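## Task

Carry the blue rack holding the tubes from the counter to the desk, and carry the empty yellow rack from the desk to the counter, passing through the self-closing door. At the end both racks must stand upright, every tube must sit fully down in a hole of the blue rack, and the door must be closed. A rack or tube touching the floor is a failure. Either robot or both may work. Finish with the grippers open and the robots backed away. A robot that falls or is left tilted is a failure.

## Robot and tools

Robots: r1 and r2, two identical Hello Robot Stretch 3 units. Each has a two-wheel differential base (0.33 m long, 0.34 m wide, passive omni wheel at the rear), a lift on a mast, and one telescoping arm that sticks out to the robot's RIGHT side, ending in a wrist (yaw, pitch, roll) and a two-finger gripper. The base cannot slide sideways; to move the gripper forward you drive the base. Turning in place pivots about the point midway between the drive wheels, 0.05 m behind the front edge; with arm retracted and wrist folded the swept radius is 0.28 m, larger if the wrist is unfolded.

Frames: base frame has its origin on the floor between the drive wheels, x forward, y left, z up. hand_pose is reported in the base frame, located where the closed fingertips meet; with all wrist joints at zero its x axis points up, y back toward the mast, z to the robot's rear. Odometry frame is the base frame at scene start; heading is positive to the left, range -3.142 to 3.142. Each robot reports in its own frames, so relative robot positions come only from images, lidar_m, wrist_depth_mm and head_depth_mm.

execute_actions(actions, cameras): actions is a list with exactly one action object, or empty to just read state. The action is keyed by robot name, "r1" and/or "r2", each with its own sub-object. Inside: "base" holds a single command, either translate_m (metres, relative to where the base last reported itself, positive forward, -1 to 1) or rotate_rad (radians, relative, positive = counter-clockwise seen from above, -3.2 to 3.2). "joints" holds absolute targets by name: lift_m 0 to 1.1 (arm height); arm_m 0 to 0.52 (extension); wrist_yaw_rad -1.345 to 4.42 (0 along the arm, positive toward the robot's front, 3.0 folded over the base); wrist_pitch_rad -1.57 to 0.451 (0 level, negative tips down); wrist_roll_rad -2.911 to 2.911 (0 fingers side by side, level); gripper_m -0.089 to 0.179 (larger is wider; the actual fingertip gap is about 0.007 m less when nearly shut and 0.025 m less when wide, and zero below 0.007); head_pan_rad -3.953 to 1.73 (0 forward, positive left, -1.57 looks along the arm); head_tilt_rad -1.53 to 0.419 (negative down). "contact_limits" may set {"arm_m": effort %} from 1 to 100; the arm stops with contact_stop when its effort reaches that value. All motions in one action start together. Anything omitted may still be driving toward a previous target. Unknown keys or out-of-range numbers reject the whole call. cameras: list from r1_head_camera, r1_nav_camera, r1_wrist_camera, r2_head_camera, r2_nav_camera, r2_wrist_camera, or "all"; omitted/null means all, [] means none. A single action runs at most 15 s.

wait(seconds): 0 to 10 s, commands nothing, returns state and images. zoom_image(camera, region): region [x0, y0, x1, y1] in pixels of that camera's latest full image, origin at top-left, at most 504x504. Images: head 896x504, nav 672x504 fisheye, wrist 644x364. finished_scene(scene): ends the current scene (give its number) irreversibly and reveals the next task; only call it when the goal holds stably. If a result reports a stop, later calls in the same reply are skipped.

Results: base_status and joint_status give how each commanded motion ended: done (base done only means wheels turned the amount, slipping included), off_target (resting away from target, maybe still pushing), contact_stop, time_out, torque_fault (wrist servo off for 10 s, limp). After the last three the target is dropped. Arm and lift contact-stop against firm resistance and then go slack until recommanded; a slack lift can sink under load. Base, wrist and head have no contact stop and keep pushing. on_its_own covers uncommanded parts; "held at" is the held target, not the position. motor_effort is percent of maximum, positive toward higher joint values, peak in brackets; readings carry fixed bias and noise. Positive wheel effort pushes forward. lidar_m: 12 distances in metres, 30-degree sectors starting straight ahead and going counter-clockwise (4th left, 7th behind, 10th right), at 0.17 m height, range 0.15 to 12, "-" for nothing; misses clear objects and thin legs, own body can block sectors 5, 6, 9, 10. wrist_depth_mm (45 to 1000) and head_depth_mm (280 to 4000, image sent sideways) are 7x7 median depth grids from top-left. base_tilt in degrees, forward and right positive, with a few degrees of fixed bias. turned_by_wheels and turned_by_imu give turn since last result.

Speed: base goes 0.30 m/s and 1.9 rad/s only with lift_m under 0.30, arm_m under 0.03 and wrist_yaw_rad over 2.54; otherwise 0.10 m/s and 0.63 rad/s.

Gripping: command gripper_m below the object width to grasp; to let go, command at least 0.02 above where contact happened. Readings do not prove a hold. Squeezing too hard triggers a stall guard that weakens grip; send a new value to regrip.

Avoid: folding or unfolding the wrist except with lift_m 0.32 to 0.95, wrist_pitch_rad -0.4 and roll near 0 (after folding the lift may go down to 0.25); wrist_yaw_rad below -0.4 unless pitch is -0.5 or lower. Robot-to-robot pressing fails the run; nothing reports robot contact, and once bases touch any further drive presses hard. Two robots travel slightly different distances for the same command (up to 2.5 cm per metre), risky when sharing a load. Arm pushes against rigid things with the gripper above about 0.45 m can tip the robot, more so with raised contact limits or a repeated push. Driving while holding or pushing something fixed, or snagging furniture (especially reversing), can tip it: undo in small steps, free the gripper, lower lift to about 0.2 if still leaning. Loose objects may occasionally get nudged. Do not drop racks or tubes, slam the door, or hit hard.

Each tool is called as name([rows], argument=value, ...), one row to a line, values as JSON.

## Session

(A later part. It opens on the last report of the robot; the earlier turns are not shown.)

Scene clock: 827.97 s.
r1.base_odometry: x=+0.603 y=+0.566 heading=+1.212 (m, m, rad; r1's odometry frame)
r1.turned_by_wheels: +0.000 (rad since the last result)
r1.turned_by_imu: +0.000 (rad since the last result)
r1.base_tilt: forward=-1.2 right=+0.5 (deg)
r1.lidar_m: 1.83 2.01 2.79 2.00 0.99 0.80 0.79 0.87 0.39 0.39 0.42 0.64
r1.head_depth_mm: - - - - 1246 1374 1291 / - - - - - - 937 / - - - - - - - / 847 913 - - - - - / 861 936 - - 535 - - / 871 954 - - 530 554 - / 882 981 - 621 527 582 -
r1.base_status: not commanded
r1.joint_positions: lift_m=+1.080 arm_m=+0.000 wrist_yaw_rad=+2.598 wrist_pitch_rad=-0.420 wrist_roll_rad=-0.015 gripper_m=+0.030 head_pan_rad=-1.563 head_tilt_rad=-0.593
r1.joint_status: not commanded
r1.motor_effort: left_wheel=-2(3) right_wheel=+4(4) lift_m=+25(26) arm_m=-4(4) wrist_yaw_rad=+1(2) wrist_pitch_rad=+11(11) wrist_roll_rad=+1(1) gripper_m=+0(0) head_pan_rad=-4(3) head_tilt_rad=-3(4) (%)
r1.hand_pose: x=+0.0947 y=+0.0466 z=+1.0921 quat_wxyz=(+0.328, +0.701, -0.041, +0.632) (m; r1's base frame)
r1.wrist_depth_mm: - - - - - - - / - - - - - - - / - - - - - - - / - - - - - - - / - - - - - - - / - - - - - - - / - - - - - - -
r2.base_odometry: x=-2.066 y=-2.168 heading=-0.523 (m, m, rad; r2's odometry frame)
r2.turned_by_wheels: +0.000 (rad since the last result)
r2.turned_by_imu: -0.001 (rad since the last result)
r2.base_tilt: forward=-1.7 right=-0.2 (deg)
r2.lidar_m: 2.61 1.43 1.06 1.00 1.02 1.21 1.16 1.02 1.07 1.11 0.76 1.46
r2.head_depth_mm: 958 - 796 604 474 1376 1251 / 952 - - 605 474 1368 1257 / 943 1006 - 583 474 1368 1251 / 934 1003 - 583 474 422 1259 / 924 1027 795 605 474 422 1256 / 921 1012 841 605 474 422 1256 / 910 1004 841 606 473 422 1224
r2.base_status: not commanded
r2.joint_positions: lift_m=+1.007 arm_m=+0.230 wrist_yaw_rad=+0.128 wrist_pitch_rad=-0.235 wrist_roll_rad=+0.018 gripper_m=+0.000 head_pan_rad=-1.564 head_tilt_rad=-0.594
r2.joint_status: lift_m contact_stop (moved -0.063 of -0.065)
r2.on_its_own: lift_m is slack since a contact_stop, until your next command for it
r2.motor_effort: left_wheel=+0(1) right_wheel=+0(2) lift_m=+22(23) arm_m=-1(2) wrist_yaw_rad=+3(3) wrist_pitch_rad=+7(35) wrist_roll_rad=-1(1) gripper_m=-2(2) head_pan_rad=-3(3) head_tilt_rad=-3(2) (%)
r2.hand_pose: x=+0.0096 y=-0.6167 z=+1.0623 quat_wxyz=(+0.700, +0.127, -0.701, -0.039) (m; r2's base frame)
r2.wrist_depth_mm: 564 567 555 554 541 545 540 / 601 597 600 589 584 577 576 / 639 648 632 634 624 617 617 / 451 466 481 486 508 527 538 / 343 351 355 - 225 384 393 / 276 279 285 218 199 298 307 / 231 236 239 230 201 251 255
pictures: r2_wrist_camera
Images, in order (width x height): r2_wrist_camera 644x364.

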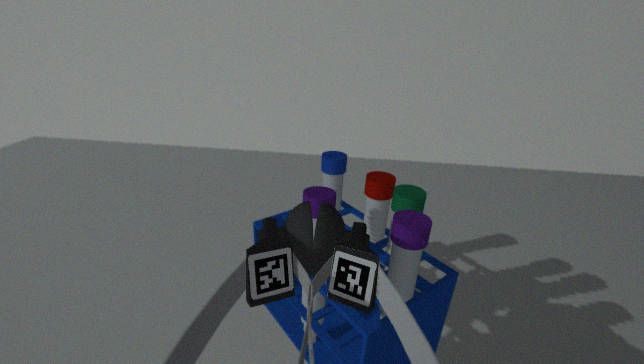

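execute_actions([
  {"r2":{"joints":{"arm_m":0.06,"lift_m":1.02}}},
], cameras=[])

execute_actions([
  {"r2":{"joints":{"lift_m":0.92,"wrist_yaw_rad":0.05,"wrist_pitch_rad":0.0,"arm_m":0.1}}},
], cameras=["r2_wrist_camera","r2_head_camera"])

zoom_image(camera="r2_wrist_camera", region=[220, 60, 480, 280])

Scene clock: 840.17 s.
r1.base_odometry: x=+0.603 y=+0.566 heading=+1.212 (m, m, rad; r1's odometry frame)
r1.turned_by_wheels: +0.000 (rad since the last result)
r1.turned_by_imu: -0.001 (rad since the last result)
r1.base_tilt: forward=-1.1 right=+0.5 (deg)
r1.lidar_m: 1.83 2.00 2.79 1.99 0.99 0.80 0.79 0.87 0.39 0.39 0.42 0.63
r1.head_depth_mm: - - - - 1249 1370 1290 / - - - - - - 933 / - - - - - - - / 844 914 - - - - - / 858 931 - - 535 - - / 874 953 - - 529 555 - / 885 975 - 618 525 584 -
r1.base_status: not commanded
r1.joint_positions: lift_m=+1.080 arm_m=+0.000 wrist_yaw_rad=+2.598 wrist_pitch_rad=-0.420 wrist_roll_rad=-0.015 gripper_m=+0.030 head_pan_rad=-1.563 head_tilt_rad=-0.593
r1.joint_status: not commanded
r1.motor_effort: left_wheel=-3(3) right_wheel=+3(4) lift_m=+26(26) arm_m=-4(3) wrist_yaw_rad=+2(2) wrist_pitch_rad=+11(11) wrist_roll_rad=+1(1) gripper_m=+0(1) head_pan_rad=-3(3) head_tilt_rad=-4(4) (%)
r1.hand_pose: x=+0.0947 y=+0.0466 z=+1.0921 quat_wxyz=(+0.328, +0.701, -0.041, +0.632) (m; r1's base frame)
r1.wrist_depth_mm: - - - - - - - / - - - - - - - / - - - - - - - / - - - - - - - / - - - - - - - / - - - - - - - / - - - - - - -
r2.base_odometry: x=-2.066 y=-2.168 heading=-0.523 (m, m, rad; r2's odometry frame)
r2.turned_by_wheels: +0.000 (rad since the last result)
r2.turned_by_imu: -0.002 (rad since the last result)
r2.base_tilt: forward=-1.6 right=-0.2 (deg)
r2.lidar_m: 2.62 1.43 1.06 1.00 1.02 1.21 1.16 1.02 1.07 1.11 0.76 1.46
r2.head_depth_mm: 958 1027 - - - 1405 1256 / 950 1039 - - - 1377 1255 / 937 1043 - - - 1413 1256 / 934 1029 - - 460 421 1258 / 927 1023 839 605 474 421 1256 / 918 1010 838 605 474 421 1260 / 911 1005 840 607 474 422 1226
r2.base_status: not commanded
r2.joint_positions: lift_m=+1.020 arm_m=+0.060 wrist_yaw_rad=+0.128 wrist_pitch_rad=-0.236 wrist_roll_rad=+0.018 gripper_m=+0.000 head_pan_rad=-1.564 head_tilt_rad=-0.594
r2.joint_status: all done
r2.motor_effort: left_wheel=+0(1) right_wheel=+0(0) lift_m=+26(26) arm_m=-2(2) wrist_yaw_rad=+2(2) wrist_pitch_rad=+7(7) wrist_roll_rad=-1(1) gripper_m=-3(2) head_pan_rad=-3(4) head_tilt_rad=-2(3) (%)
r2.hand_pose: x=+0.0096 y=-0.4467 z=+1.0752 quat_wxyz=(+0.700, +0.128, -0.701, -0.040) (m; r2's base frame)
r2.wrist_depth_mm: 742 711 708 702 706 687 672 / 772 773 753 749 744 733 709 / 789 741 778 765 775 770 767 / 479 491 511 412 475 561 576 / 363 370 384 - 379 409 418 / 295 301 303 288 318 322 331 / 246 251 254 257 263 265 270
pictures: none
No camera images: the call's "cameras" was empty. Leave "cameras" out to get every camera's image.

Scene clock: 841.90 s.
r1.base_odometry: x=+0.603 y=+0.566 heading=+1.212 (m, m, rad; r1's odometry frame)
r1.turned_by_wheels: +0.000 (rad since the last result)
r1.turned_by_imu: +0.000 (rad since the last result)
r1.base_tilt: forward=-1.1 right=+0.5 (deg)
r1.lidar_m: 1.83 2.01 2.79 1.99 0.98 0.80 0.79 0.87 0.39 0.39 0.42 0.64
r1.head_depth_mm: - - - - 1246 1364 1300 / - - - - - - 935 / - - - - - - - / 846 916 - - - - - / 861 926 - - 535 - - / 877 951 - - 529 555 - / 890 977 - 617 526 583 -
r1.base_status: not commanded
r1.joint_positions: lift_m=+1.080 arm_m=+0.000 wrist_yaw_rad=+2.598 wrist_pitch_rad=-0.420 wrist_roll_rad=-0.015 gripper_m=+0.030 head_pan_rad=-1.563 head_tilt_rad=-0.593
r1.joint_status: not commanded
r1.motor_effort: left_wheel=-3(3) right_wheel=+4(4) lift_m=+26(26) arm_m=-4(4) wrist_yaw_rad=+2(1) wrist_pitch_rad=+11(11) wrist_roll_rad=+1(1) gripper_m=-1(0) head_pan_rad=-3(3) head_tilt_rad=-3(3) (%)
r1.hand_pose: x=+0.0947 y=+0.0466 z=+1.0921 quat_wxyz=(+0.328, +0.701, -0.041, +0.632) (m; r1's base frame)
r1.wrist_depth_mm: - - - - - - - / - - - - - - - / - - - - - - - / - - - - - - - / - - - - - - - / - - - - - - - / - - - - - - -
r2.base_odometry: x=-2.066 y=-2.168 heading=-0.523 (m, m, rad; r2's odometry frame)
r2.turned_by_wheels: +0.000 (rad since the last result)
r2.turned_by_imu: +0.000 (rad since the last result)
r2.base_tilt: forward=-1.6 right=-0.3 (deg)
r2.lidar_m: 2.61 1.42 1.07 1.00 1.02 1.22 1.16 1.02 1.06 1.11 0.76 1.46
r2.head_depth_mm: 957 1063 839 657 - - 1254 / 949 1054 837 671 - - 1256 / 940 1042 753 644 - 1414 1252 / 933 1026 679 - 459 1373 1251 / 927 1024 795 606 474 421 1260 / 916 1014 839 606 474 421 1262 / 912 1007 837 605 474 421 1224
r2.base_status: not commanded
r2.joint_positions: lift_m=+0.920 arm_m=+0.100 wrist_yaw_rad=+0.053 wrist_pitch_rad=-0.024 wrist_roll_rad=+0.018 gripper_m=+0.000 head_pan_rad=-1.564 head_tilt_rad=-0.594
r2.joint_status: all done
r2.motor_effort: left_wheel=+0(1) right_wheel=+0(0) lift_m=+19(22) arm_m=+2(2) wrist_yaw_rad=-4(7) wrist_pitch_rad=+11(12) wrist_roll_rad=-1(1) gripper_m=-2(2) head_pan_rad=-3(3) head_tilt_rad=-2(3) (%)
r2.hand_pose: x=-0.0079 y=-0.5000 z=+1.0287 quat_wxyz=(+0.701, +0.027, -0.713, +0.010) (m; r2's base frame)
r2.wrist_depth_mm: 678 677 691 685 693 721 706 / 693 685 709 709 717 730 744 / 721 714 737 729 741 759 764 / 552 576 613 307 690 782 770 / 349 357 371 - 367 410 426 / 252 258 264 244 282 284 291 / 199 203 206 209 216 219 223
pictures: r2_head_camera (sideways: a quarter turn clockwise sets it upright), r2_wrist_camera
Images, in order (width x height): r2_head_camera 896x504, r2_wrist_camera 644x364.

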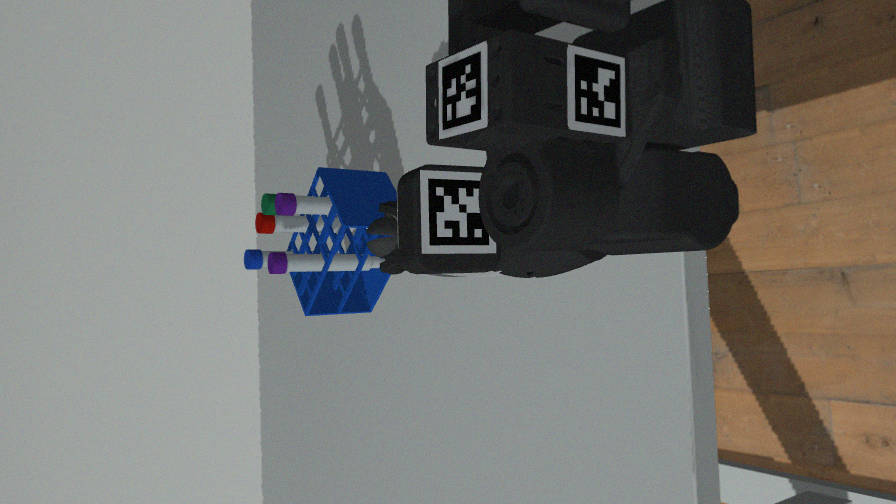

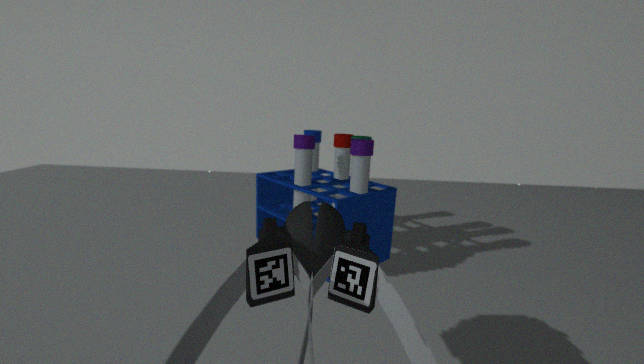

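Region (220, 60, 480, 280) of r2_wrist_camera's 644x364 image, scaled by 1.938; it fills the top 426 rows of this view, and the rest is white.

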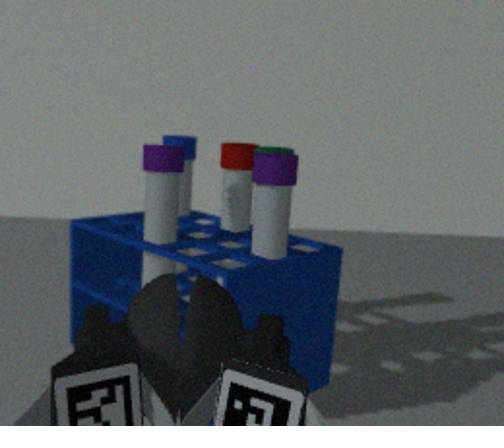

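execute_actions([
  {"r2":{"joints":{"arm_m":0.0,"lift_m":1.0,"head_pan_rad":1.57,"head_tilt_rad":-0.2}},"r1":{"joints":{"head_pan_rad":-3.0,"head_tilt_rad":-0.2,"lift_m":0.9}}},
], cameras=["r2_nav_camera","r1_nav_camera"])

Scene clock: 851.53 s.
r1.base_odometry: x=+0.603 y=+0.566 heading=+1.212 (m, m, rad; r1's odometry frame)
r1.turned_by_wheels: +0.000 (rad since the last result)
r1.turned_by_imu: -0.001 (rad since the last result)
r1.base_tilt: forward=-1.1 right=+0.5 (deg)
r1.lidar_m: 1.83 2.00 2.79 1.99 0.99 0.80 0.79 0.87 0.39 0.39 0.42 0.63
r1.head_depth_mm: 669 690 711 732 760 788 812 / 685 706 729 756 782 809 841 / 702 725 750 778 806 835 866 / 722 747 771 801 832 863 898 / 742 767 793 823 855 890 926 / 761 787 818 854 885 922 961 / 785 817 844 877 916 954 999
r1.base_status: not commanded
r1.joint_positions: lift_m=+0.900 arm_m=+0.000 wrist_yaw_rad=+2.598 wrist_pitch_rad=-0.419 wrist_roll_rad=-0.015 gripper_m=+0.030 head_pan_rad=-2.993 head_tilt_rad=-0.211
r1.joint_status: all done
r1.motor_effort: left_wheel=-3(3) right_wheel=+4(4) lift_m=+19(22) arm_m=-3(3) wrist_yaw_rad=+2(1) wrist_pitch_rad=+11(11) wrist_roll_rad=+1(1) gripper_m=+0(1) head_pan_rad=-5(41) head_tilt_rad=+5(25) (%)
r1.hand_pose: x=+0.0948 y=+0.0467 z=+0.9126 quat_wxyz=(+0.328, +0.701, -0.041, +0.632) (m; r1's base frame)
r1.wrist_depth_mm: - - - - - - - / - - - - - - - / - - - - - - - / - - - - - - - / - - - - - - - / - - - - - - - / - - - - - - -
r2.base_odometry: x=-2.066 y=-2.168 heading=-0.523 (m, m, rad; r2's odometry frame)
r2.turned_by_wheels: +0.000 (rad since the last result)
r2.turned_by_imu: -0.001 (rad since the last result)
r2.base_tilt: forward=-1.7 right=-0.1 (deg)
r2.lidar_m: 2.61 1.43 1.06 1.00 1.02 1.21 1.16 1.02 1.06 1.11 0.76 1.46
r2.head_depth_mm: 907 941 982 1029 1084 1132 1189 / 896 933 969 1012 1065 1114 1169 / 889 921 963 1004 1051 1099 1156 / 878 911 952 993 1036 1087 1141 / 868 902 940 984 1024 1077 1128 / 860 894 930 968 1014 1061 1114 / 850 882 920 961 1000 1050 1096
r2.base_status: not commanded
r2.joint_positions: lift_m=+1.000 arm_m=+0.001 wrist_yaw_rad=+0.052 wrist_pitch_rad=-0.023 wrist_roll_rad=+0.018 gripper_m=+0.000 head_pan_rad=+1.563 head_tilt_rad=-0.211
r2.joint_status: all done
r2.motor_effort: left_wheel=+0(1) right_wheel=+0(0) lift_m=+26(26) arm_m=-2(2) wrist_yaw_rad=-3(3) wrist_pitch_rad=+10(11) wrist_roll_rad=-1(1) gripper_m=-3(3) head_pan_rad=+5(49) head_tilt_rad=+4(26) (%)
r2.hand_pose: x=-0.0081 y=-0.4013 z=+1.1086 quat_wxyz=(+0.701, +0.027, -0.713, +0.010) (m; r2's base frame)
r2.wrist_depth_mm: 748 757 770 768 763 790 797 / 778 782 797 811 812 827 824 / 827 809 814 835 830 854 876 / 824 828 840 840 862 871 893 / 537 548 573 - 615 634 653 / 389 398 402 375 431 437 452 / 304 315 316 321 329 336 344
pictures: r1_nav_camera (sideways: a quarter turn counterclockwise sets it upright), r2_nav_camera (sideways: a quarter turn counterclockwise sets it upright)
Images, in order (width x height): r1_nav_camera 672x504, r2_nav_camera 672x504.

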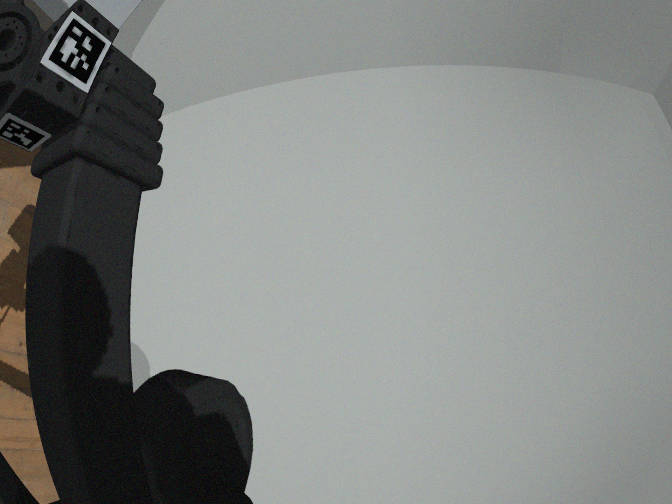

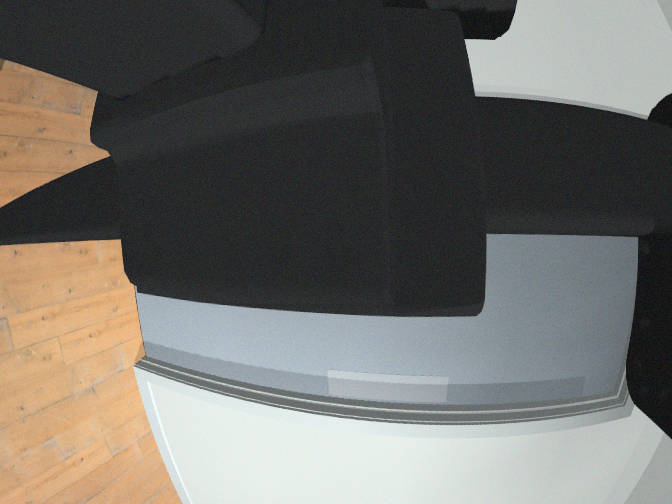

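Door is shut (lidar left reads 1.0 m).

finished_scene(scene=2)

The scene is finished: the task was done.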